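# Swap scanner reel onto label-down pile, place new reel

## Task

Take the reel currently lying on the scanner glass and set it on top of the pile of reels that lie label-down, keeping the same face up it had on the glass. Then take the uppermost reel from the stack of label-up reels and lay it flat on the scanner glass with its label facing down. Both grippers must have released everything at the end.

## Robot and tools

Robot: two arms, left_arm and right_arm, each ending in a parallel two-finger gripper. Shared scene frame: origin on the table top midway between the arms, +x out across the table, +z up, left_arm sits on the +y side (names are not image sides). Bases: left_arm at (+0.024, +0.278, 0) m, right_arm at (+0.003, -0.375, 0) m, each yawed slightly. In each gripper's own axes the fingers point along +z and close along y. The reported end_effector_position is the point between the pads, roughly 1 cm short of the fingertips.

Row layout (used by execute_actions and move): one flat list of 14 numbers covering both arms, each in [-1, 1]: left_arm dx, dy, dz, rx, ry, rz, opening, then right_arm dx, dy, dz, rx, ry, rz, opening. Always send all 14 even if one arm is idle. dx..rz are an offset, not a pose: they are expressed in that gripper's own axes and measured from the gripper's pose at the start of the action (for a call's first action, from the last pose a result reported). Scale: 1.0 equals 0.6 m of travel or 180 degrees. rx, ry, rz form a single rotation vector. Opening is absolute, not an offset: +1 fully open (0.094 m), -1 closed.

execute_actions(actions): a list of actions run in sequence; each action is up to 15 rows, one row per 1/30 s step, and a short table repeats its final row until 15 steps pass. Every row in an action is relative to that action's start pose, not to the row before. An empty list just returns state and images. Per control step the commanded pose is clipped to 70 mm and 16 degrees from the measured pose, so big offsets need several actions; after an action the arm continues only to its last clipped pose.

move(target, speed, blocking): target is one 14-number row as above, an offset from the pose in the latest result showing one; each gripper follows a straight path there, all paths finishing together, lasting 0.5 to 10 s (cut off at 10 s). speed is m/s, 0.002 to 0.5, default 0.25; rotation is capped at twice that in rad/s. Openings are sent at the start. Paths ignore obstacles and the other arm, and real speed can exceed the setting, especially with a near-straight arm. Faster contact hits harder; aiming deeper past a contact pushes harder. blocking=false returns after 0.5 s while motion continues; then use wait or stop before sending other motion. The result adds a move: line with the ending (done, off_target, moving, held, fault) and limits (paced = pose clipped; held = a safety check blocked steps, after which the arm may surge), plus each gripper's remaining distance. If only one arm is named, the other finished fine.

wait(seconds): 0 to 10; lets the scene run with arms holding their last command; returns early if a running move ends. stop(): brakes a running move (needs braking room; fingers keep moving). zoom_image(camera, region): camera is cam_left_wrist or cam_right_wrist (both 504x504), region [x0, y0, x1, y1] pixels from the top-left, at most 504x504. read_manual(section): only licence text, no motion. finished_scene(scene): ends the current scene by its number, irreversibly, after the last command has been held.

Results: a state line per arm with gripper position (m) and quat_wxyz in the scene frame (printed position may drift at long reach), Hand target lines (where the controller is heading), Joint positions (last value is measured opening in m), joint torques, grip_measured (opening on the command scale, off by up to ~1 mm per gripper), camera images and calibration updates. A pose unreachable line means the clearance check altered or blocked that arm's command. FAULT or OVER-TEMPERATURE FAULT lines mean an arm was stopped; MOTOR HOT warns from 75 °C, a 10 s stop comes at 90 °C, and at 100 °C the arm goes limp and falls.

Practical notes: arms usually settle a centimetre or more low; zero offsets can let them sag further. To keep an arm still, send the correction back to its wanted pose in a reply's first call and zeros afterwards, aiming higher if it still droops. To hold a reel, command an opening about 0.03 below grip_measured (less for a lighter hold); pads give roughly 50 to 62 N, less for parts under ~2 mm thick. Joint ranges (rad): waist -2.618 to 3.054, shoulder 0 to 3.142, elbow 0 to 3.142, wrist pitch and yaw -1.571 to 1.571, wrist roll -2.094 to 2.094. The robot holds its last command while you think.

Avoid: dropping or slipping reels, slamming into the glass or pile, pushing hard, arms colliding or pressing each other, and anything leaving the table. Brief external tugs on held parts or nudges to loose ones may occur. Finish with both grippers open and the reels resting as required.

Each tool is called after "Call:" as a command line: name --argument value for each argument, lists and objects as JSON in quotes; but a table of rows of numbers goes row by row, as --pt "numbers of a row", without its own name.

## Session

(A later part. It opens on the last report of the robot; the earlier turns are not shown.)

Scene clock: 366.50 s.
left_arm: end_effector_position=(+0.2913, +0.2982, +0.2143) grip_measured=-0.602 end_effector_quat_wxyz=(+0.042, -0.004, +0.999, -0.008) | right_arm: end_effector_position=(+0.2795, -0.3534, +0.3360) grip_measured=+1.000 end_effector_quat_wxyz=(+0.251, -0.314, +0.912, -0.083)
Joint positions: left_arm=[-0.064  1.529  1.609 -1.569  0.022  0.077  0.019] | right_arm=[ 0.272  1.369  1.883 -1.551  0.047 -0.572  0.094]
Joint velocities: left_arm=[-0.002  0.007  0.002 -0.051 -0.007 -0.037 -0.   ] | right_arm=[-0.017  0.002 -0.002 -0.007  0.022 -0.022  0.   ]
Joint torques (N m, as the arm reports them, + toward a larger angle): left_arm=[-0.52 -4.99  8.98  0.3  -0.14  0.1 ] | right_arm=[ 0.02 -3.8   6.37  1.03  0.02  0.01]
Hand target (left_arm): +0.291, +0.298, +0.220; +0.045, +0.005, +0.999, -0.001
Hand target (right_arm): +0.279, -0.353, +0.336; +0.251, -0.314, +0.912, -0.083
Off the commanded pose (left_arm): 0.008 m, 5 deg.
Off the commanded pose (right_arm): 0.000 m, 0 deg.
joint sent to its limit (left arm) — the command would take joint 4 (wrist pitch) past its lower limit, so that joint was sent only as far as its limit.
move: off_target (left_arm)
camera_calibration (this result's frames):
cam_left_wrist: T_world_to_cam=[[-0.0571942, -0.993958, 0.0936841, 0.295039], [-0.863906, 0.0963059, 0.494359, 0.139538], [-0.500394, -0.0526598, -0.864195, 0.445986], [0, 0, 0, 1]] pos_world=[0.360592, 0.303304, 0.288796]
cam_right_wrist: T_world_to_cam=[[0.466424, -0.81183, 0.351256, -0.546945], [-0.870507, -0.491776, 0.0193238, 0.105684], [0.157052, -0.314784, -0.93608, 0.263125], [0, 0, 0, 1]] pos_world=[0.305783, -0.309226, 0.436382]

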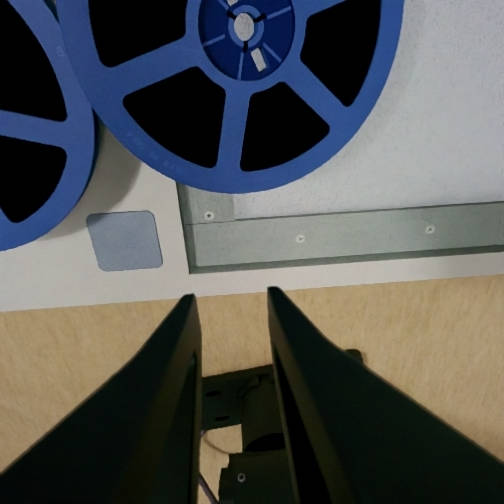

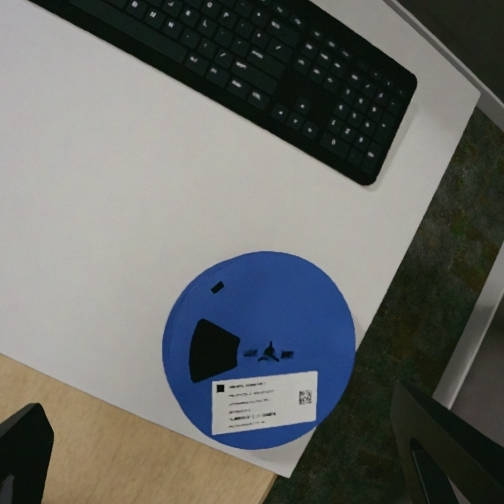

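Call:
move --target '[0.112,-0.023,0.21,0.236,-0.241,-0.452,-0.7,0,0,0,0,0,0,1]' --speed 0.25

Scene clock: 402.93 s.
left_arm: end_effector_position=(+0.2378, +0.2774, +0.0859) grip_measured=-0.698 end_effector_quat_wxyz=(+0.344, -0.578, +0.642, -0.368) | right_arm: end_effector_position=(+0.2795, -0.3534, +0.3360) grip_measured=+1.000 end_effector_quat_wxyz=(+0.251, -0.314, +0.912, -0.083)
Joint positions: left_arm=[ 0.043  0.093  0.119 -0.559  0.243 -1.411  0.014] | right_arm=[ 0.272  1.369  1.883 -1.551  0.047 -0.572  0.094]
Joint velocities: left_arm=[ 0.007  0.007  0.002 -0.066 -0.037  0.037  0.   ] | right_arm=[-0.012  0.017  0.002 -0.037 -0.022 -0.037  0.   ]
Joint torques (N m, as the arm reports them, + toward a larger angle): left_arm=[0.26 2.98 8.07 1.9  0.05 0.  ] | right_arm=[ 0.05 -3.81  6.35  1.04  0.02  0.02]
Hand target (left_arm): +0.238, +0.278, +0.086; +0.344, -0.579, +0.642, -0.367
Hand target (right_arm): +0.279, -0.353, +0.336; +0.251, -0.314, +0.912, -0.083
Off the commanded pose (left_arm): 0.006 m, 6 deg.
Off the commanded pose (right_arm): 0.000 m, 0 deg.
move: held (left_arm); limits=held; held on 5 of 117 steps (left_arm), including the last (left_arm)
pose unreachable (left arm): on one or more control steps of this call, first in action 0 (counted from 0), this arm could not follow its commanded pose, so it was not sent that pose on those steps. On the call's last step it was still not sent that pose. It may still have moved: this result reports where it is.
cause: the commanded pose would bring two parts of the arm too close to each other (its upper arm (the part past joint 2) and its wrist (the part past joint 5), with joints 3 (elbow) to 5 (wrist yaw) between them).
camera_calibration (this result's frames):
cam_left_wrist: T_world_to_cam=[[0.409555, -0.112938, 0.905268, -0.141791], [-0.61585, -0.766312, 0.183016, 0.365818], [0.673048, -0.632465, -0.383399, 0.147557], [0, 0, 0, 1]] pos_world=[0.184048, 0.357642, 0.117981]
cam_right_wrist: T_world_to_cam=[[0.466424, -0.81183, 0.351256, -0.546945], [-0.870507, -0.491776, 0.0193238, 0.105684], [0.157052, -0.314784, -0.93608, 0.263125], [0, 0, 0, 1]] pos_world=[0.305783, -0.309226, 0.436382]

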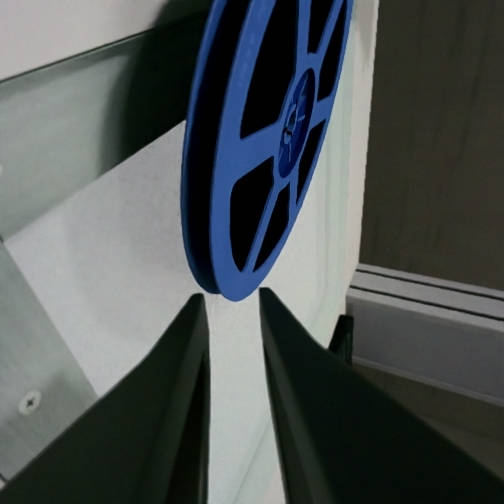

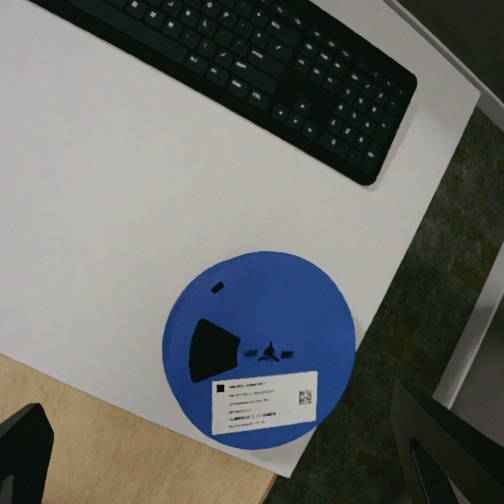

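Call:
move --target '[-0.012,0.015,0.062,0,0,0,-0.78,0,0,0,0,0,0,1]' --speed 0.06

Scene clock: 419.07 s.
left_arm: end_effector_position=(+0.2665, +0.2830, +0.0635) grip_measured=-0.778 end_effector_quat_wxyz=(+0.343, -0.578, +0.643, -0.368) | right_arm: end_effector_position=(+0.2795, -0.3534, +0.3360) grip_measured=+1.000 end_effector_quat_wxyz=(+0.251, -0.314, +0.912, -0.083)
Joint positions: left_arm=[ 0.043  0.444  0.026 -0.117  0.243 -1.411  0.01 ] | right_arm=[ 0.272  1.369  1.883 -1.551  0.047 -0.572  0.094]
Joint velocities: left_arm=[-0.012 -0.007  0.017 -0.007  0.007 -0.007 -0.   ] | right_arm=[ 0.002 -0.007  0.002  0.037 -0.037  0.022  0.   ]
Joint torques (N m, as the arm reports them, + toward a larger angle): left_arm=[ 0.1   2.62  6.89  2.15  0.04 -0.02] | right_arm=[ 0.04 -3.8   6.32  1.04  0.02  0.01]
Hand target (left_arm): +0.267, +0.283, +0.060; +0.344, -0.578, +0.642, -0.368
Hand target (right_arm): +0.279, -0.353, +0.336; +0.251, -0.314, +0.912, -0.083
Off the commanded pose (left_arm): 0.004 m, 0 deg.
Off the commanded pose (right_arm): 0.000 m, 0 deg.
move: done
camera_calibration (this result's frames):
cam_left_wrist: T_world_to_cam=[[0.41091, -0.112672, 0.904687, -0.133002], [-0.615575, -0.766258, 0.184163, 0.391704], [0.672473, -0.632577, -0.384221, 0.123464], [0, 0, 0, 1]] pos_world=[0.212749, 0.363261, 0.0956259]
cam_right_wrist: T_world_to_cam=[[0.466424, -0.81183, 0.351256, -0.546945], [-0.870507, -0.491776, 0.0193238, 0.105684], [0.157052, -0.314784, -0.93608, 0.263125], [0, 0, 0, 1]] pos_world=[0.305783, -0.309226, 0.436382]

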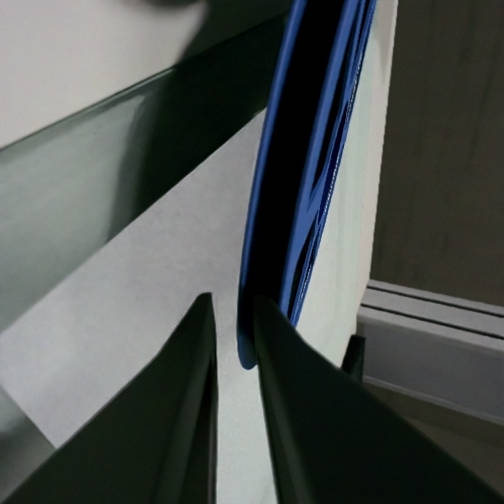

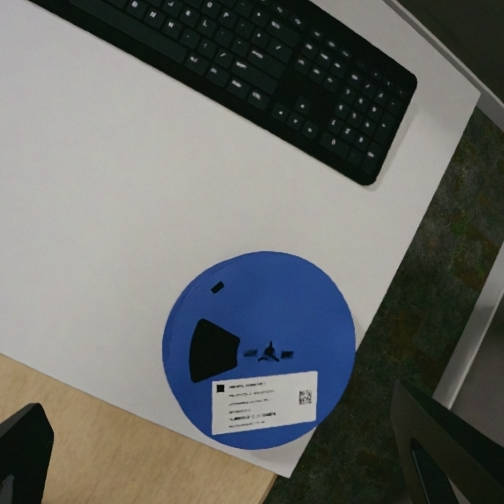

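Call:
move --target '[0,-0.005,-0.03,0,0,0,-0.78,0,0,0,0,0,0,1]' --speed 0.05

Call:
move --target '[0,-0.022,0,0,0,0,-0.4,0,0,0,0,0,0,1]' --speed 0.05

Scene clock: 428.93 s.
left_arm: end_effector_position=(+0.2515, +0.2830, +0.0576) grip_measured=-0.778 end_effector_quat_wxyz=(+0.329, -0.590, +0.644, -0.359) | right_arm: end_effector_position=(+0.2795, -0.3534, +0.3360) grip_measured=+1.000 end_effector_quat_wxyz=(+0.251, -0.314, +0.912, -0.083)
Joint positions: left_arm=[ 0.07   0.3    0.032 -0.307  0.261 -1.406  0.01 ] | right_arm=[ 0.272  1.369  1.883 -1.551  0.047 -0.572  0.094]
Joint velocities: left_arm=[ 0.007 -0.037  0.105 -0.168  0.051  0.022  0.001] | right_arm=[ 0.002 -0.007 -0.007 -0.007  0.037  0.007  0.   ]
Joint torques (N m, as the arm reports them, + toward a larger angle): left_arm=[ 0.75  0.54 11.34  1.71  0.15  0.11] | right_arm=[ 0.02 -3.81  6.38  1.04  0.01  0.02]
Hand target (left_arm): +0.254, +0.284, +0.074; +0.343, -0.578, +0.642, -0.367
Hand target (right_arm): +0.279, -0.353, +0.336; +0.251, -0.314, +0.912, -0.083
Off the commanded pose (left_arm): 0.017 m, 2 deg.
Off the commanded pose (right_arm): 0.000 m, 0 deg.
move: off_target (left_arm)
camera_calibration (this result's frames):
cam_left_wrist: T_world_to_cam=[[0.445543, -0.0970174, 0.889988, -0.133837], [-0.601287, -0.768948, 0.217192, 0.378838], [0.663283, -0.631907, -0.400935, 0.134396], [0, 0, 0, 1]] pos_world=[0.198277, 0.363248, 0.0907169]
cam_right_wrist: T_world_to_cam=[[0.466424, -0.81183, 0.351256, -0.546945], [-0.870507, -0.491776, 0.0193238, 0.105684], [0.157052, -0.314784, -0.93608, 0.263125], [0, 0, 0, 1]] pos_world=[0.305783, -0.309226, 0.436382]

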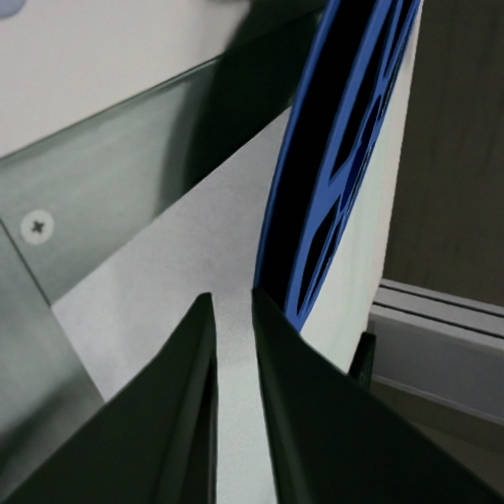

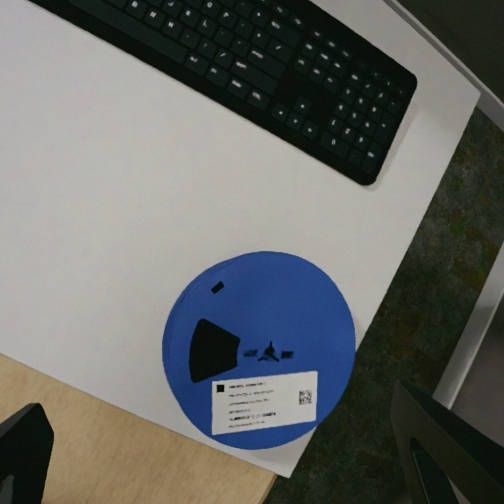

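Scene clock: 429.73 s.
left_arm: end_effector_position=(+0.2524, +0.2811, +0.0565) grip_measured=-0.402 end_effector_quat_wxyz=(+0.317, -0.594, +0.648, -0.355) | right_arm: end_effector_position=(+0.2795, -0.3534, +0.3360) grip_measured=+1.000 end_effector_quat_wxyz=(+0.251, -0.314, +0.912, -0.083)
Joint positions: left_arm=[ 0.056  0.357  0.049 -0.293  0.255 -1.412  0.028] | right_arm=[ 0.272  1.369  1.883 -1.551  0.047 -0.572  0.094]
Joint velocities: left_arm=[-0.007 -0.002  0.007  0.022 -0.007 -0.022 -0.   ] | right_arm=[-0.007 -0.007  0.007 -0.022  0.007  0.051  0.   ]
Joint torques (N m, as the arm reports them, + toward a larger angle): left_arm=[-0.72  3.03 11.11  1.98 -0.06 -0.07] | right_arm=[ 0.03 -3.79  6.36  1.03  0.02  0.02]
Hand target (left_arm): +0.258, +0.282, +0.069; +0.329, -0.590, +0.644, -0.360
Hand target (right_arm): +0.279, -0.353, +0.336; +0.251, -0.314, +0.912, -0.083
Off the commanded pose (left_arm): 0.014 m, 2 deg.
Off the commanded pose (right_arm): 0.000 m, 0 deg.
move: off_target (left_arm); limits=held; held on 1 of 24 steps (left_arm)
pose unreachable (left arm): on one or more control steps of this call, first in action 0 (counted from 0), this arm could not follow its commanded pose, so it was not sent that pose on those steps. It may still have moved: this result reports where it is.
cause: the commanded pose would bring two parts of the arm too close to each other (its upper arm (the part past joint 2) and its wrist (the part past joint 5), with joints 3 (elbow) to 5 (wrist yaw) between them).
camera_calibration (this result's frames):
cam_left_wrist: T_world_to_cam=[[0.468264, -0.0929144, 0.87869, -0.139702], [-0.59932, -0.764129, 0.238584, 0.375144], [0.649264, -0.638337, -0.413499, 0.138183], [0, 0, 0, 1]] pos_world=[0.200532, 0.361885, 0.0903898]
cam_right_wrist: T_world_to_cam=[[0.466424, -0.81183, 0.351256, -0.546945], [-0.870507, -0.491776, 0.0193238, 0.105684], [0.157052, -0.314784, -0.93608, 0.263125], [0, 0, 0, 1]] pos_world=[0.305783, -0.309226, 0.436382]

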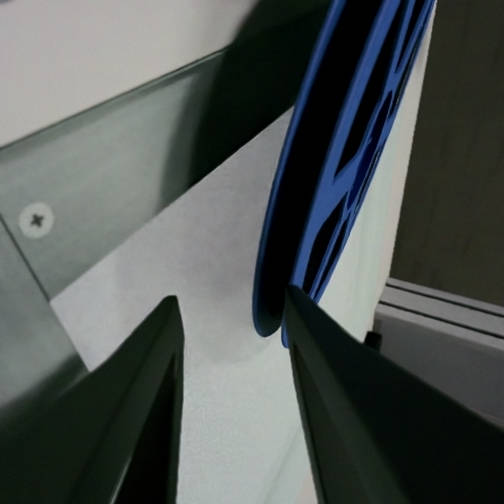

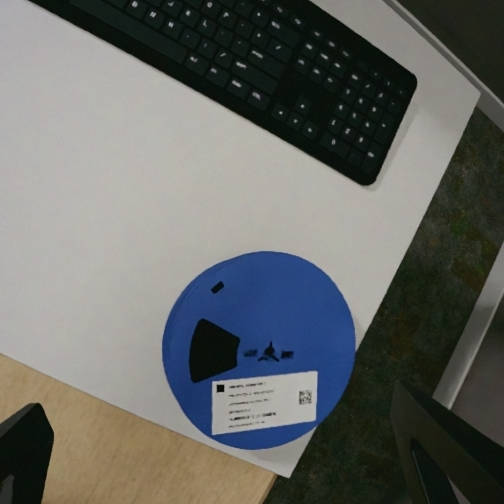

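Call:
move --target '[0,-0.058,0.004,0,0,0,-0.78,0,0,0,0,0,0,1]' --speed 0.05

Scene clock: 436.03 s.
left_arm: end_effector_position=(+0.2657, +0.2782, +0.0720) grip_measured=-0.778 end_effector_quat_wxyz=(+0.304, -0.599, +0.654, -0.349) | right_arm: end_effector_position=(+0.2795, -0.3534, +0.3360) grip_measured=+1.000 end_effector_quat_wxyz=(+0.251, -0.314, +0.912, -0.083)
Joint positions: left_arm=[ 0.008  0.523  0.141 -0.242  0.222 -1.438  0.01 ] | right_arm=[ 0.272  1.369  1.883 -1.551  0.047 -0.572  0.094]
Joint velocities: left_arm=[-0.027  0.002 -0.012 -0.022 -0.081 -0.022 -0.001] | right_arm=[-0.017 -0.012 -0.002  0.007 -0.066 -0.037  0.   ]
Joint torques (N m, as the arm reports them, + toward a larger angle): left_arm=[-0.6   2.41 11.02  1.97 -0.08 -0.08] | right_arm=[ 0.04 -3.79  6.35  1.02  0.02  0.02]
Hand target (left_arm): +0.272, +0.279, +0.085; +0.317, -0.594, +0.648, -0.355
Hand target (right_arm): +0.279, -0.353, +0.336; +0.251, -0.314, +0.912, -0.083
Off the commanded pose (left_arm): 0.015 m, 2 deg.
Off the commanded pose (right_arm): 0.000 m, 0 deg.
move: off_target (left_arm)
camera_calibration (this result's frames):
cam_left_wrist: T_world_to_cam=[[0.493324, -0.0897271, 0.865206, -0.166345], [-0.59657, -0.758776, 0.261463, 0.373333], [0.633037, -0.645142, -0.42785, 0.141281], [0, 0, 0, 1]] pos_world=[0.215346, 0.359497, 0.106757]
cam_right_wrist: T_world_to_cam=[[0.466424, -0.81183, 0.351256, -0.546945], [-0.870507, -0.491776, 0.0193238, 0.105684], [0.157052, -0.314784, -0.93608, 0.263125], [0, 0, 0, 1]] pos_world=[0.305783, -0.309226, 0.436382]

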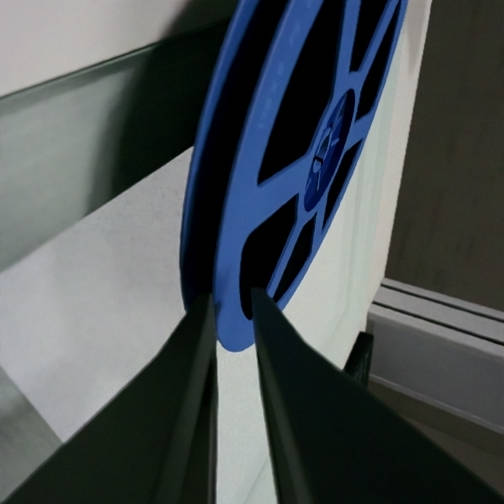

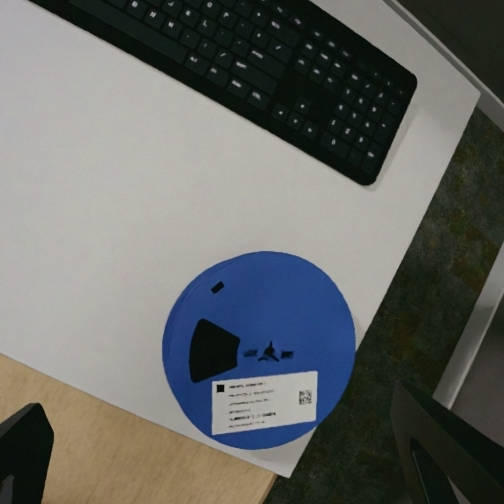

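Call:
move --target '[0,-0.015,0.045,0,0,0,-0.78,0,0,0,0,0,0,1]' --speed 0.025

Scene clock: 454.77 s.
left_arm: end_effector_position=(+0.2895, +0.2744, +0.0613) grip_measured=-0.778 end_effector_quat_wxyz=(+0.297, -0.598, +0.657, -0.350) | right_arm: end_effector_position=(+0.2795, -0.3534, +0.3360) grip_measured=+1.000 end_effector_quat_wxyz=(+0.251, -0.314, +0.912, -0.083)
Joint positions: left_arm=[-0.036  0.792  0.141  0.02   0.198 -1.462  0.01 ] | right_arm=[ 0.272  1.369  1.883 -1.551  0.047 -0.572  0.094]
Joint velocities: left_arm=[ 0.002  0.012 -0.002  0.066  0.051 -0.007  0.   ] | right_arm=[-0.002 -0.007 -0.017  0.007 -0.037 -0.007  0.   ]
Joint torques (N m, as the arm reports them, + toward a larger angle): left_arm=[-0.56  1.12  8.43  1.97 -0.15 -0.08] | right_arm=[ 0.03 -3.78  6.38  1.02  0.03  0.01]
Hand target (left_arm): +0.293, +0.276, +0.064; +0.304, -0.598, +0.654, -0.349
Hand target (right_arm): +0.279, -0.353, +0.336; +0.251, -0.314, +0.912, -0.083
Off the commanded pose (left_arm): 0.004 m, 1 deg.
Off the commanded pose (right_arm): 0.000 m, 0 deg.
move: done
camera_calibration (this result's frames):
cam_left_wrist: T_world_to_cam=[[0.500877, -0.0896933, 0.860858, -0.171113], [-0.60245, -0.750251, 0.272357, 0.386105], [0.621431, -0.655041, -0.429819, 0.125423], [0, 0, 0, 1]] pos_world=[0.240373, 0.356485, 0.0960548]
cam_right_wrist: T_world_to_cam=[[0.466424, -0.81183, 0.351256, -0.546945], [-0.870507, -0.491776, 0.0193238, 0.105684], [0.157052, -0.314784, -0.93608, 0.263125], [0, 0, 0, 1]] pos_world=[0.305783, -0.309226, 0.436382]

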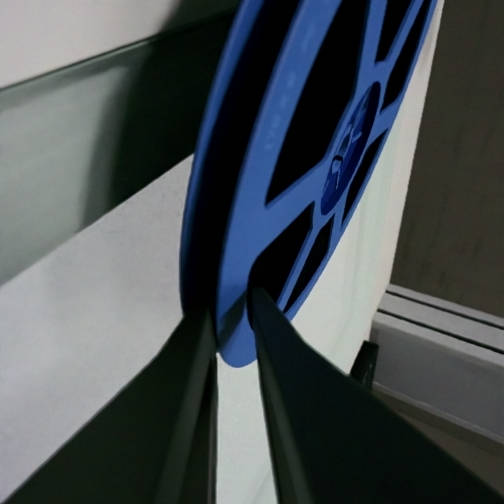

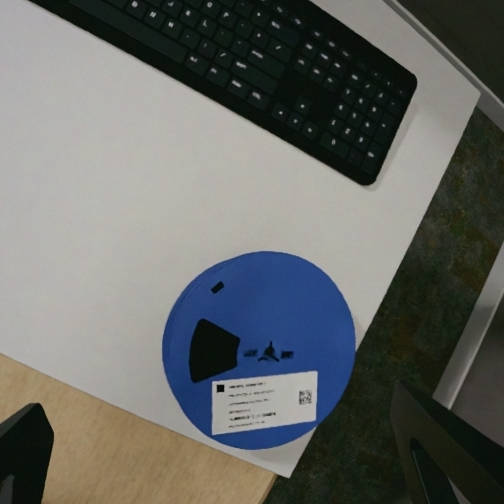

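Call:
execute_actions --actions '[[[0,0,0.005,0,0,0,-0.92,0,0,0,0,0,0,1]],[[0,0,0,0,0,0,-1,0,0,0,0,0,0,1]]]'

Call:
move --target '[0,-0.2,-0.1,0,0,0,-1,0,0,0,0,0,0,1]' --speed 0.05

Scene clock: 461.00 s.
left_arm: end_effector_position=(+0.2999, +0.2737, +0.0762) grip_measured=-0.956 end_effector_quat_wxyz=(+0.321, -0.581, +0.649, -0.372) | right_arm: end_effector_position=(+0.2795, -0.3534, +0.3360) grip_measured=+1.000 end_effector_quat_wxyz=(+0.251, -0.314, +0.912, -0.083)
Joint positions: left_arm=[-0.038  0.797  0.141  0.099  0.206 -1.462  0.002] | right_arm=[ 0.272  1.369  1.883 -1.551  0.047 -0.572  0.094]
Joint velocities: left_arm=[-0.002  0.007 -0.007  0.007 -0.007  0.007 -0.001] | right_arm=[-0.002  0.012  0.002 -0.037  0.037 -0.007  0.   ]
Joint torques (N m, as the arm reports them, + toward a larger angle): left_arm=[ 0.01  0.21  7.81  1.6   0.02 -0.03] | right_arm=[ 0.07 -3.85  6.33  1.04  0.01  0.01]
Hand target (left_arm): +0.296, +0.273, +0.070; +0.311, -0.586, +0.653, -0.365
Hand target (right_arm): +0.279, -0.353, +0.336; +0.251, -0.314, +0.912, -0.083
Off the commanded pose (left_arm): 0.007 m, 2 deg.
Off the commanded pose (right_arm): 0.000 m, 0 deg.
camera_calibration (this result's frames):
cam_left_wrist: T_world_to_cam=[[0.435079, -0.0969766, 0.895154, -0.170151], [-0.626942, -0.746205, 0.223878, 0.397779], [0.646258, -0.658615, -0.385457, 0.115104], [0, 0, 0, 1]] pos_world=[0.249026, 0.356133, 0.107625]
cam_right_wrist: T_world_to_cam=[[0.466424, -0.81183, 0.351256, -0.546945], [-0.870507, -0.491776, 0.0193238, 0.105684], [0.157052, -0.314784, -0.93608, 0.263125], [0, 0, 0, 1]] pos_world=[0.305783, -0.309226, 0.436382]

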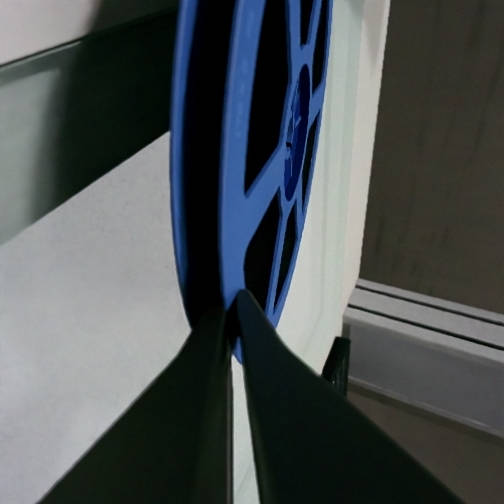

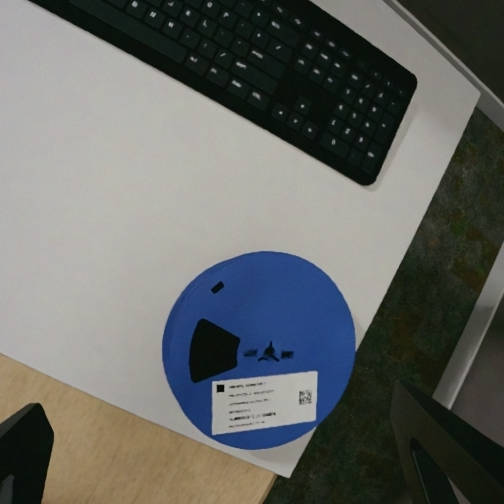

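Scene clock: 464.23 s.
left_arm: end_effector_position=(+0.3004, +0.2728, +0.1909) grip_measured=-0.986 end_effector_quat_wxyz=(+0.302, -0.591, +0.656, -0.359) | right_arm: end_effector_position=(+0.2795, -0.3534, +0.3360) grip_measured=+1.000 end_effector_quat_wxyz=(+0.251, -0.314, +0.912, -0.083)
Joint positions: left_arm=[-0.043  0.734  0.635 -0.509  0.203 -1.466  0.001] | right_arm=[ 0.272  1.369  1.883 -1.551  0.047 -0.572  0.094]
Joint velocities: left_arm=[-0.017  0.012 -0.007 -0.022  0.037 -0.022 -0.001] | right_arm=[ 0.002 -0.017  0.007 -0.081 -0.022  0.037  0.   ]
Joint torques (N m, as the arm reports them, + toward a larger angle): left_arm=[-0.65  0.83 11.84  2.11 -0.06 -0.07] | right_arm=[ 0.02 -3.8   6.35  1.03  0.01  0.02]
Hand target (left_arm): +0.308, +0.273, +0.210; +0.321, -0.581, +0.649, -0.372
Hand target (right_arm): +0.279, -0.353, +0.336; +0.251, -0.314, +0.912, -0.083
Off the commanded pose (left_arm): 0.022 m, 3 deg.
Off the commanded pose (right_arm): 0.000 m, 0 deg.
move: off_target (left_arm)
camera_calibration (this result's frames):
cam_left_wrist: T_world_to_cam=[[0.481193, -0.0907772, 0.871902, -0.284148], [-0.614695, -0.744059, 0.261776, 0.360207], [0.624983, -0.661919, -0.413836, 0.171097], [0, 0, 0, 1]] pos_world=[0.251215, 0.355473, 0.224261]
cam_right_wrist: T_world_to_cam=[[0.466424, -0.81183, 0.351256, -0.546945], [-0.870507, -0.491776, 0.0193238, 0.105684], [0.157052, -0.314784, -0.93608, 0.263125], [0, 0, 0, 1]] pos_world=[0.305783, -0.309226, 0.436382]

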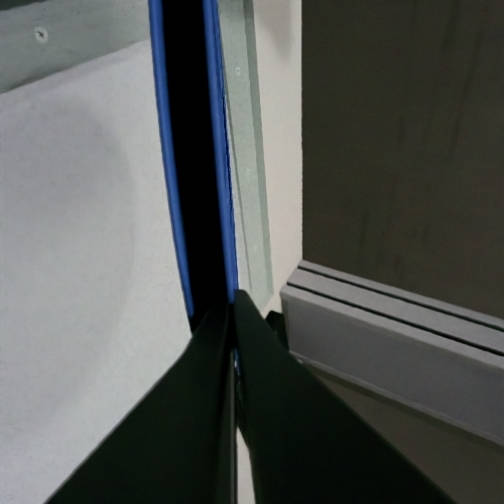

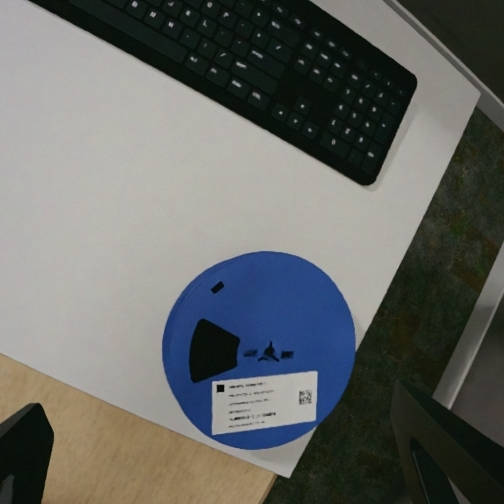

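Call:
move --target '[-0.272,-0.005,-0.045,0.006,-0.189,-0.128,-1,0,0,0,0,0,0,1]' --speed 0.05

Scene clock: 481.97 s.
left_arm: end_effector_position=(+0.2914, +0.4229, +0.1826) grip_measured=-0.986 end_effector_quat_wxyz=(-0.373, +0.791, -0.427, +0.227) | right_arm: end_effector_position=(+0.2795, -0.3534, +0.3360) grip_measured=+1.000 end_effector_quat_wxyz=(+0.251, -0.314, +0.912, -0.083)
Joint positions: left_arm=[ 0.311  0.906  0.705 -0.466 -0.053 -1.664  0.001] | right_arm=[ 0.272  1.369  1.883 -1.551  0.047 -0.572  0.094]
Joint velocities: left_arm=[ 0.002  0.002  0.007 -0.051 -0.037  0.051 -0.001] | right_arm=[-0.017 -0.007 -0.007  0.007  0.095 -0.125  0.   ]
Joint torques (N m, as the arm reports them, + toward a larger angle): left_arm=[ 0.83 -0.48 11.85  2.27 -0.37 -0.06] | right_arm=[ 0.05 -3.79  6.37  1.04  0.    0.02]
Hand target (left_arm): +0.298, +0.436, +0.206; -0.409, +0.784, -0.405, +0.233
Hand target (right_arm): +0.279, -0.353, +0.336; +0.251, -0.314, +0.912, -0.083
Off the commanded pose (left_arm): 0.027 m, 5 deg.
Off the commanded pose (right_arm): 0.000 m, 0 deg.
move: off_target (left_arm)
camera_calibration (this result's frames):
cam_left_wrist: T_world_to_cam=[[0.479075, 0.272008, 0.834565, -0.404955], [0.00282848, -0.951248, 0.308414, 0.36769], [0.877769, -0.145393, -0.456488, -0.0117269], [0, 0, 0, 1]] pos_world=[0.203257, 0.45821, 0.219207]
cam_right_wrist: T_world_to_cam=[[0.466424, -0.81183, 0.351256, -0.546945], [-0.870507, -0.491776, 0.0193238, 0.105684], [0.157052, -0.314784, -0.93608, 0.263125], [0, 0, 0, 1]] pos_world=[0.305783, -0.309226, 0.436382]

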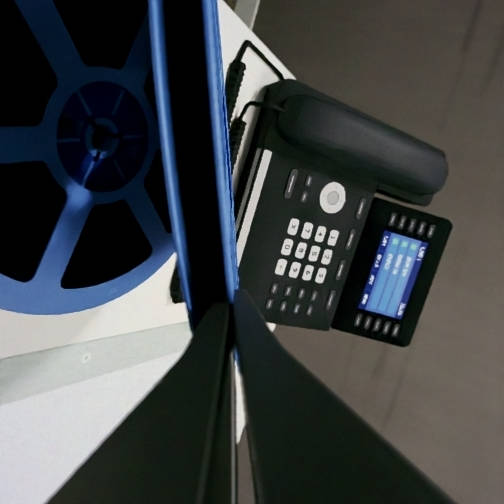

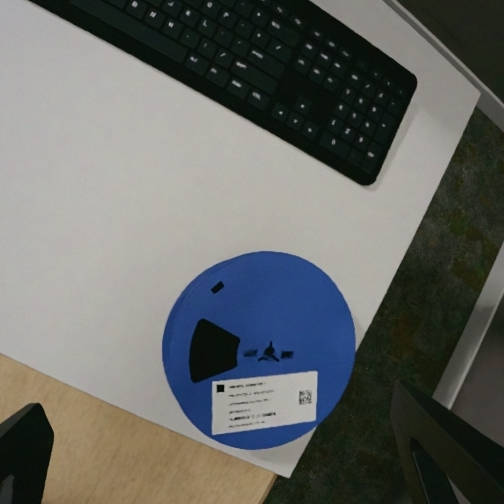

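Call:
move --target '[-0.027,0.035,0.012,0.08,0,0,-1,0,0,0,0,0,0,1]' --speed 0.03

Scene clock: 498.67 s.
left_arm: end_effector_position=(+0.2790, +0.4273, +0.1512) grip_measured=-0.987 end_effector_quat_wxyz=(-0.447, +0.748, -0.405, +0.277) | right_arm: end_effector_position=(+0.2795, -0.3534, +0.3360) grip_measured=+1.000 end_effector_quat_wxyz=(+0.251, -0.314, +0.912, -0.083)
Joint positions: left_arm=[ 0.381  0.73   0.361 -0.094  0.011 -1.625  0.001] | right_arm=[ 0.272  1.369  1.883 -1.551  0.047 -0.572  0.094]
Joint velocities: left_arm=[ 0.007  0.007  0.007 -0.051 -0.051  0.066  0.   ] | right_arm=[ 0.007  0.002  0.017 -0.022  0.022 -0.007  0.   ]
Joint torques (N m, as the arm reports them, + toward a larger angle): left_arm=[ 0.86 -1.69  7.53  2.31 -0.09  0.12] | right_arm=[ 0.02 -3.81  6.34  1.04  0.02  0.02]
Hand target (left_arm): +0.278, +0.432, +0.161; -0.470, +0.738, -0.397, +0.279
Hand target (right_arm): +0.279, -0.353, +0.336; +0.251, -0.314, +0.912, -0.083
Off the commanded pose (left_arm): 0.011 m, 3 deg.
Off the commanded pose (right_arm): 0.000 m, 0 deg.
move: off_target (left_arm)
camera_calibration (this result's frames):
cam_left_wrist: T_world_to_cam=[[0.321442, 0.18517, 0.928648, -0.307133], [-0.0487844, -0.976154, 0.211528, 0.421262], [0.945672, -0.113298, -0.304744, -0.0701395], [0, 0, 0, 1]] pos_world=[0.185606, 0.460141, 0.174735]
cam_right_wrist: T_world_to_cam=[[0.466424, -0.81183, 0.351256, -0.546945], [-0.870507, -0.491776, 0.0193238, 0.105684], [0.157052, -0.314784, -0.93608, 0.263125], [0, 0, 0, 1]] pos_world=[0.305783, -0.309226, 0.436382]

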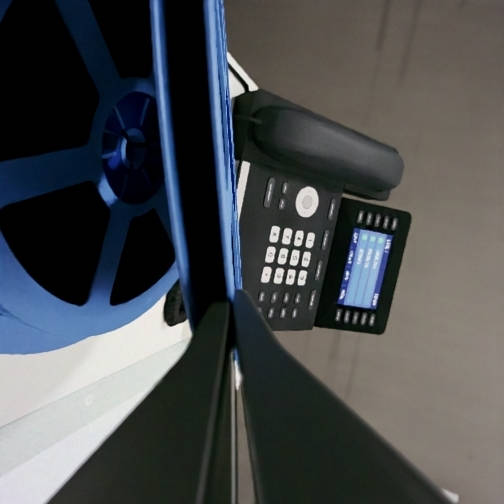

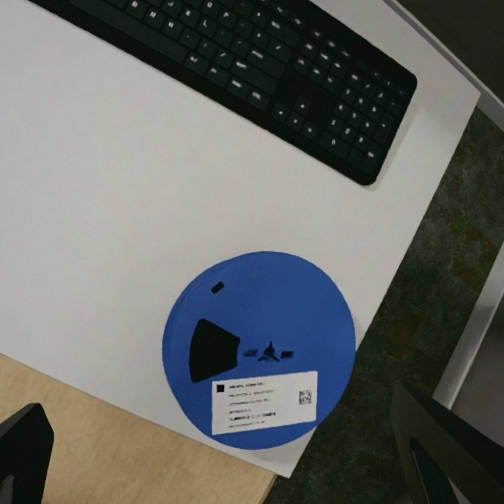

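Call:
move --target '[0,0.07,0.016,0.05,0,0,-1,0,0,0,0,0,0,1]' --speed 0.025

Scene clock: 506.93 s.
left_arm: end_effector_position=(+0.2731, +0.4221, +0.1158) grip_measured=-0.987 end_effector_quat_wxyz=(-0.509, +0.705, -0.383, +0.311) | right_arm: end_effector_position=(+0.2795, -0.3534, +0.3360) grip_measured=+1.000 end_effector_quat_wxyz=(+0.251, -0.314, +0.912, -0.083)
Joint positions: left_arm=[ 0.363  0.71   0.048  0.37  -0.01  -1.625  0.001] | right_arm=[ 0.272  1.369  1.883 -1.551  0.047 -0.572  0.094]
Joint velocities: left_arm=[ 0.007 -0.012  0.002  0.066 -0.022 -0.037 -0.001] | right_arm=[-0.042 -0.007  0.012 -0.022 -0.022  0.007  0.   ]
Joint torques (N m, as the arm reports them, + toward a larger angle): left_arm=[-0.72  1.66  6.64  2.14 -0.15 -0.09] | right_arm=[-0.02 -3.81  6.38  1.03  0.02  0.01]
Hand target (left_arm): +0.272, +0.421, +0.109; -0.504, +0.710, -0.383, +0.308
Hand target (right_arm): +0.279, -0.353, +0.336; +0.251, -0.314, +0.912, -0.083
Off the commanded pose (left_arm): 0.007 m, 1 deg.
Off the commanded pose (right_arm): 0.000 m, 0 deg.
move: done
camera_calibration (this result's frames):
cam_left_wrist: T_world_to_cam=[[0.183199, 0.0979561, 0.978183, -0.202579], [-0.0704725, -0.991155, 0.112453, 0.447136], [0.980547, -0.0895364, -0.174675, -0.110467], [0, 0, 0, 1]] pos_world=[0.176941, 0.453134, 0.128581]
cam_right_wrist: T_world_to_cam=[[0.466424, -0.81183, 0.351256, -0.546945], [-0.870507, -0.491776, 0.0193238, 0.105684], [0.157052, -0.314784, -0.93608, 0.263125], [0, 0, 0, 1]] pos_world=[0.305783, -0.309226, 0.436382]

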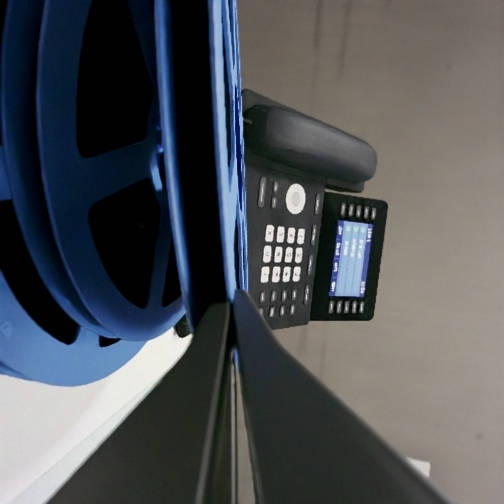

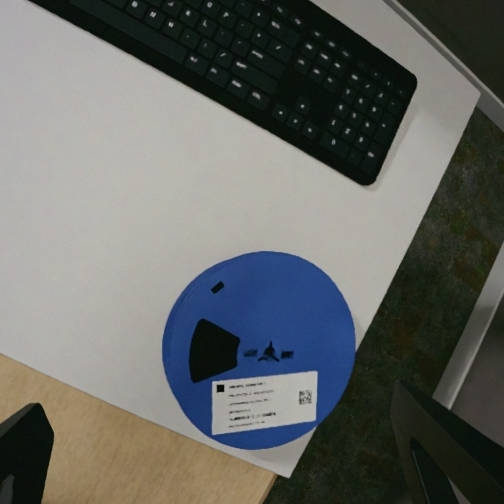

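Call:
move --target '[0,0.035,0,-0.02,0,0,-1,0,0,0,0,0,0,1]' --speed 0.02

Call:
execute_actions --actions '[[[0,0,0,0,0,0,-0.82,0,0,0,0,0,0,1]],[[0,0,0,0,0,0,-0.82,0,0,0,0,0,0,1]]]'

Scene clock: 517.03 s.
left_arm: end_effector_position=(+0.2729, +0.4221, +0.1153) grip_measured=-0.987 end_effector_quat_wxyz=(-0.508, +0.706, -0.383, +0.311) | right_arm: end_effector_position=(+0.2795, -0.3534, +0.3360) grip_measured=+1.000 end_effector_quat_wxyz=(+0.251, -0.314, +0.912, -0.083)
Joint positions: left_arm=[ 0.363  0.71   0.048  0.368 -0.011 -1.625  0.001] | right_arm=[ 0.272  1.369  1.883 -1.551  0.047 -0.572  0.094]
Joint velocities: left_arm=[ 0.002 -0.002  0.007 -0.037 -0.007 -0.051  0.001] | right_arm=[ 0.002  0.002 -0.007  0.022  0.007  0.022  0.   ]
Joint torques (N m, as the arm reports them, + toward a larger angle): left_arm=[-0.23  1.44  5.87  1.72 -0.04 -0.05] | right_arm=[ 0.03 -3.81  6.38  1.05  0.02  0.03]
Hand target (left_arm): +0.268, +0.418, +0.096; -0.487, +0.721, -0.392, +0.299
Hand target (right_arm): +0.279, -0.353, +0.336; +0.251, -0.314, +0.912, -0.083
Off the commanded pose (left_arm): 0.021 m, 3 deg.
Off the commanded pose (right_arm): 0.000 m, 0 deg.
move: off_target (left_arm)
camera_calibration (this result's frames):
cam_left_wrist: T_world_to_cam=[[0.18484, 0.0988462, 0.977785, -0.202884], [-0.0699168, -0.991085, 0.113408, 0.446877], [0.980278, -0.089326, -0.176282, -0.110227], [0, 0, 0, 1]] pos_world=[0.176799, 0.453101, 0.128267]
cam_right_wrist: T_world_to_cam=[[0.466424, -0.81183, 0.351256, -0.546945], [-0.870507, -0.491776, 0.0193238, 0.105684], [0.157052, -0.314784, -0.93608, 0.263125], [0, 0, 0, 1]] pos_world=[0.305783, -0.309226, 0.436382]

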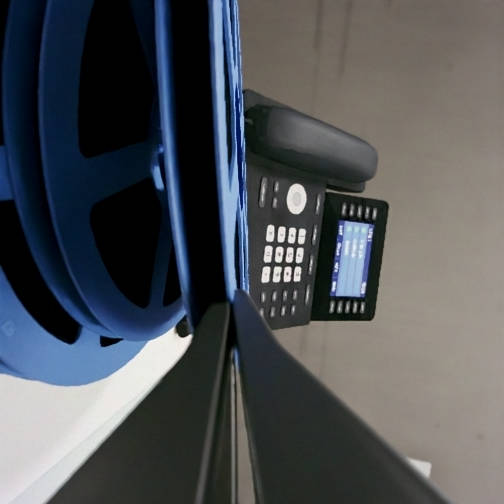

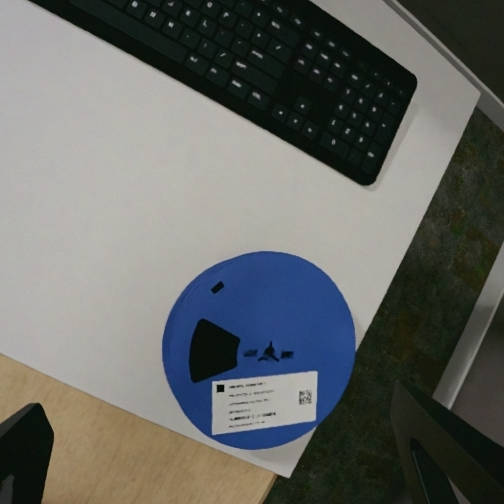

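Scene clock: 518.03 s.
left_arm: end_effector_position=(+0.2727, +0.4220, +0.1145) grip_measured=-0.822 end_effector_quat_wxyz=(-0.507, +0.707, -0.384, +0.310) | right_arm: end_effector_position=(+0.2795, -0.3534, +0.3360) grip_measured=+1.000 end_effector_quat_wxyz=(+0.251, -0.314, +0.912, -0.083)
Joint positions: left_arm=[ 0.363  0.71   0.048  0.365 -0.011 -1.625  0.008] | right_arm=[ 0.272  1.369  1.883 -1.551  0.047 -0.572  0.094]
Joint velocities: left_arm=[-0.012  0.007  0.017 -0.051  0.022 -0.007  0.001] | right_arm=[-0.002 -0.007 -0.017  0.066 -0.007  0.007  0.   ]
Joint torques (N m, as the arm reports them, + toward a larger angle): left_arm=[ 0.02  0.61  7.97  2.05 -0.03 -0.02] | right_arm=[ 0.04 -3.78  6.34  1.03  0.01  0.01]
Hand target (left_arm): +0.273, +0.422, +0.115; -0.508, +0.706, -0.383, +0.310
Hand target (right_arm): +0.279, -0.353, +0.336; +0.251, -0.314, +0.912, -0.083
Off the commanded pose (left_arm): 0.000 m, 0 deg.
Off the commanded pose (right_arm): 0.000 m, 0 deg.
camera_calibration (this result's frames):
cam_left_wrist: T_world_to_cam=[[0.187763, 0.100495, 0.97706, -0.203443], [-0.0695749, -0.990892, 0.115289, 0.446442], [0.979747, -0.0896258, -0.179061, -0.109579], [0, 0, 0, 1]] pos_world=[0.17662, 0.453, 0.127685]
cam_right_wrist: T_world_to_cam=[[0.466424, -0.81183, 0.351256, -0.546945], [-0.870507, -0.491776, 0.0193238, 0.105684], [0.157052, -0.314784, -0.93608, 0.263125], [0, 0, 0, 1]] pos_world=[0.305783, -0.309226, 0.436382]

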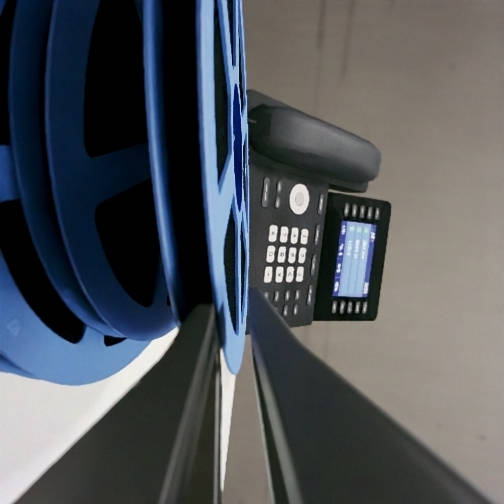

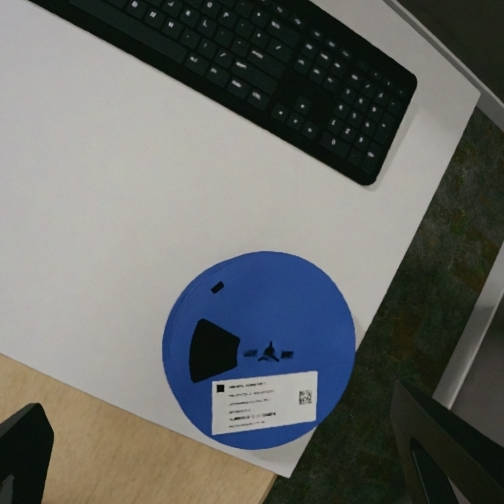

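Call:
move --target '[0,0.02,-0.045,-0.1,0,0,-0.8,0,0,0,0,0,0,1]' --speed 0.04

Scene clock: 528.37 s.
left_arm: end_effector_position=(+0.2463, +0.4034, +0.0988) grip_measured=-0.802 end_effector_quat_wxyz=(-0.382, +0.781, -0.430, +0.241) | right_arm: end_effector_position=(+0.2795, -0.3534, +0.3360) grip_measured=+1.000 end_effector_quat_wxyz=(+0.251, -0.314, +0.912, -0.083)
Joint positions: left_arm=[ 0.363  0.613  0.274 -0.294  0.008 -1.625  0.009] | right_arm=[ 0.272  1.369  1.883 -1.551  0.047 -0.572  0.094]
Joint velocities: left_arm=[-0.007 -0.022 -0.022  0.022  0.066  0.037 -0.001] | right_arm=[-0.017  0.007 -0.002 -0.051  0.007  0.007  0.   ]
Joint torques (N m, as the arm reports them, + toward a larger angle): left_arm=[ 0.96 -0.05 11.2   1.65  0.05  0.  ] | right_arm=[ 0.05 -3.79  6.35  1.05  0.01  0.02]
Hand target (left_arm): +0.247, +0.406, +0.111; -0.390, +0.779, -0.425, +0.247
Hand target (right_arm): +0.279, -0.353, +0.336; +0.251, -0.314, +0.912, -0.083
Off the commanded pose (left_arm): 0.013 m, 1 deg.
Off the commanded pose (right_arm): 0.000 m, 0 deg.
move: off_target (left_arm)
camera_calibration (this result's frames):
cam_left_wrist: T_world_to_cam=[[0.456364, 0.25382, 0.852823, -0.297019], [-0.0257487, -0.954282, 0.297795, 0.384372], [0.889421, -0.157862, -0.428964, -0.0137718], [0, 0, 0, 1]] pos_world=[0.157694, 0.440014, 0.132933]
cam_right_wrist: T_world_to_cam=[[0.466424, -0.81183, 0.351256, -0.546945], [-0.870507, -0.491776, 0.0193238, 0.105684], [0.157052, -0.314784, -0.93608, 0.263125], [0, 0, 0, 1]] pos_world=[0.305783, -0.309226, 0.436382]

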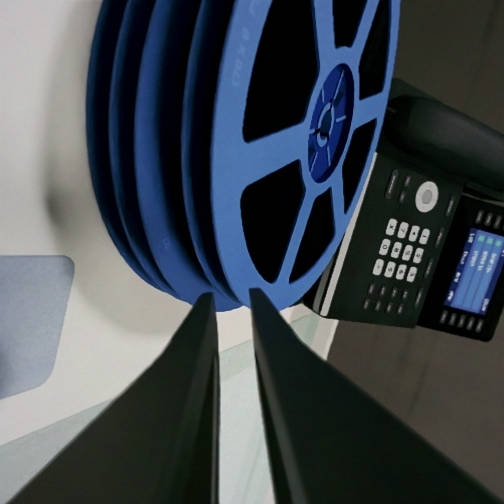

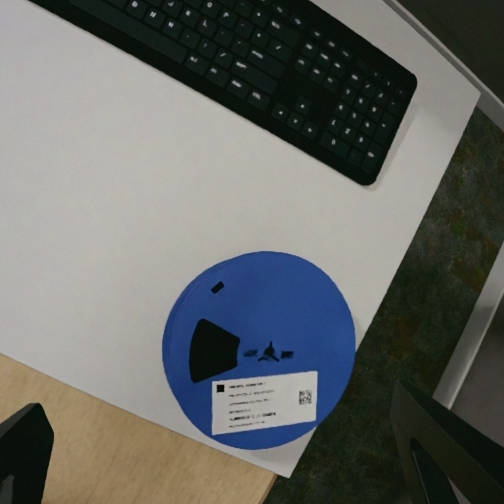

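Call:
move --target '[0,-0.25,-0.15,0,0,0,1,0.145,0.095,0.336,0.286,0.259,0.088,-0.78]' --speed 0.3

Scene clock: 563.97 s.
left_arm: end_effector_position=(+0.2557, +0.4148, +0.2679) grip_measured=+1.000 end_effector_quat_wxyz=(-0.383, +0.782, -0.426, +0.243) | right_arm: end_effector_position=(+0.2944, -0.3582, +0.1082) grip_measured=-0.779 end_effector_quat_wxyz=(+0.037, -0.014, +0.868, -0.495)
Joint positions: left_arm=[ 0.404  0.812  0.996 -0.812  0.038 -1.61   0.094] | right_arm=[ 0.714  2.027  1.375 -1.561  0.885  0.826  0.01 ]
Joint velocities: left_arm=[-0.002  0.012  0.002 -0.022  0.051  0.007  0.   ] | right_arm=[-0.007 -0.002  0.007 -0.081 -0.037  0.007  0.001]
Joint torques (N m, as the arm reports them, + toward a larger angle): left_arm=[ 0.71  1.14 10.38  1.64  0.05  0.12] | right_arm=[ 0.39 -9.77  3.82 -0.83  0.51  0.12]
Hand target (left_arm): +0.255, +0.416, +0.273; -0.383, +0.781, -0.430, +0.242
Hand target (right_arm): +0.292, -0.360, +0.107; +0.036, -0.022, +0.860, -0.508
Off the commanded pose (left_arm): 0.006 m, 1 deg.
Off the commanded pose (right_arm): 0.003 m, 7 deg.
joint sent to its limit (right arm) — the command would take joint 4 (wrist pitch) past its lower limit, so that joint was sent only as far as its limit.
move: off_target (right_arm)
camera_calibration (this result's frames):
cam_left_wrist: T_world_to_cam=[[0.449262, 0.258946, 0.85505, -0.449258], [-0.021702, -0.953629, 0.300202, 0.343234], [0.893136, -0.153426, -0.42281, 0.0478232], [0, 0, 0, 1]] pos_world=[0.166571, 0.450988, 0.301318]
cam_right_wrist: T_world_to_cam=[[-0.0575994, -0.450861, 0.890734, -0.252532], [-0.915977, 0.378732, 0.13247, 0.433666], [-0.397075, -0.808261, -0.434793, -0.0218219], [0, 0, 0, 1]] pos_world=[0.374017, -0.295738, 0.158002]

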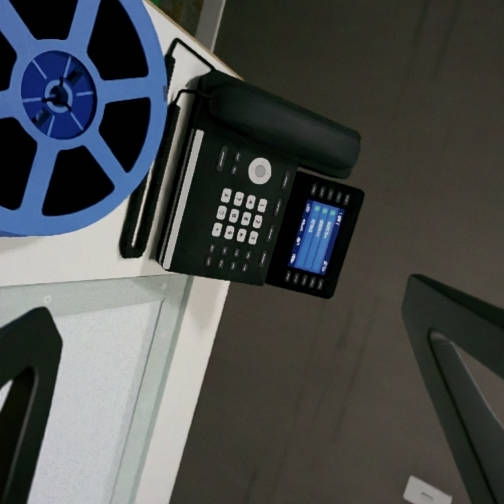

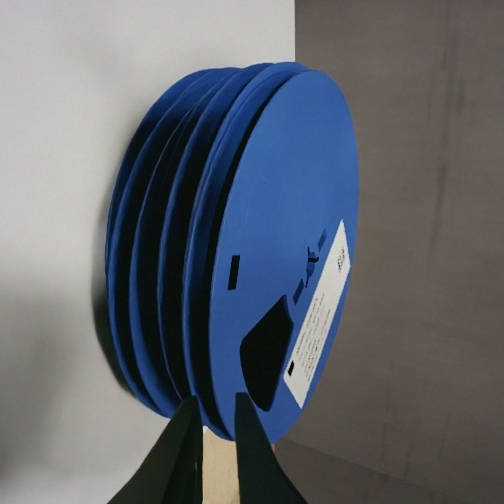

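Call:
move --target '[0,0,0,0,0,0,1,0.01,-0.01,0.035,0.02,0,0,-0.78]' --speed 0.04

Scene clock: 577.43 s.
left_arm: end_effector_position=(+0.2555, +0.4146, +0.2675) grip_measured=+1.000 end_effector_quat_wxyz=(-0.383, +0.783, -0.426, +0.243) | right_arm: end_effector_position=(+0.2879, -0.3755, +0.1034) grip_measured=-0.779 end_effector_quat_wxyz=(+0.025, -0.018, +0.855, -0.517)
Joint positions: left_arm=[ 0.404  0.812  0.995 -0.813  0.039 -1.609  0.094] | right_arm=[ 0.686  2.027  1.31  -1.545  0.926  0.83   0.01 ]
Joint velocities: left_arm=[-0.002 -0.007 -0.007 -0.081  0.051 -0.007  0.   ] | right_arm=[-0.012  0.002 -0.002  0.051  0.022 -0.051  0.001]
Joint torques (N m, as the arm reports them, + toward a larger angle): left_arm=[ 0.03  0.26  7.61  1.84 -0.03 -0.02] | right_arm=[ -0.5  -10.57   3.85  -0.66   0.48   0.11]
Hand target (left_arm): +0.256, +0.415, +0.268; -0.383, +0.782, -0.426, +0.243
Hand target (right_arm): +0.290, -0.380, +0.103; +0.037, -0.012, +0.852, -0.522
Off the commanded pose (left_arm): 0.000 m, 0 deg.
Off the commanded pose (right_arm): 0.005 m, 2 deg.
move: done
camera_calibration (this result's frames):
cam_left_wrist: T_world_to_cam=[[0.450536, 0.259325, 0.854264, -0.4491], [-0.0218106, -0.953399, 0.300922, 0.342941], [0.892492, -0.154208, -0.423885, 0.0485193], [0, 0, 0, 1]] pos_world=[0.166512, 0.450904, 0.301018]
cam_right_wrist: T_world_to_cam=[[-0.0389992, -0.403328, 0.914224, -0.246381], [-0.911261, 0.389739, 0.133068, 0.437672], [-0.409979, -0.827907, -0.382737, -0.0494765], [0, 0, 0, 1]] pos_world=[0.36894, -0.310912, 0.148071]

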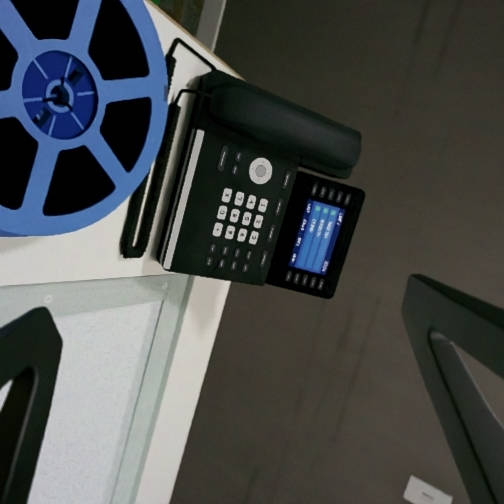

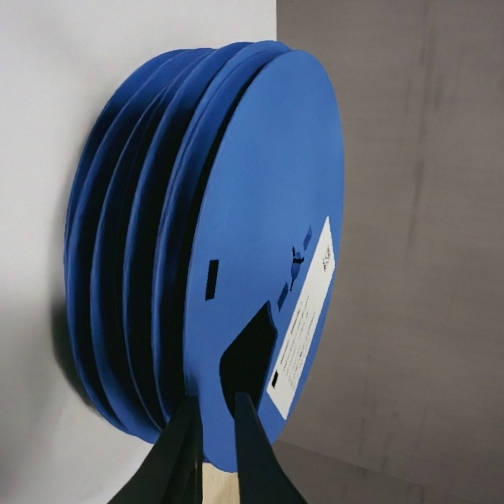

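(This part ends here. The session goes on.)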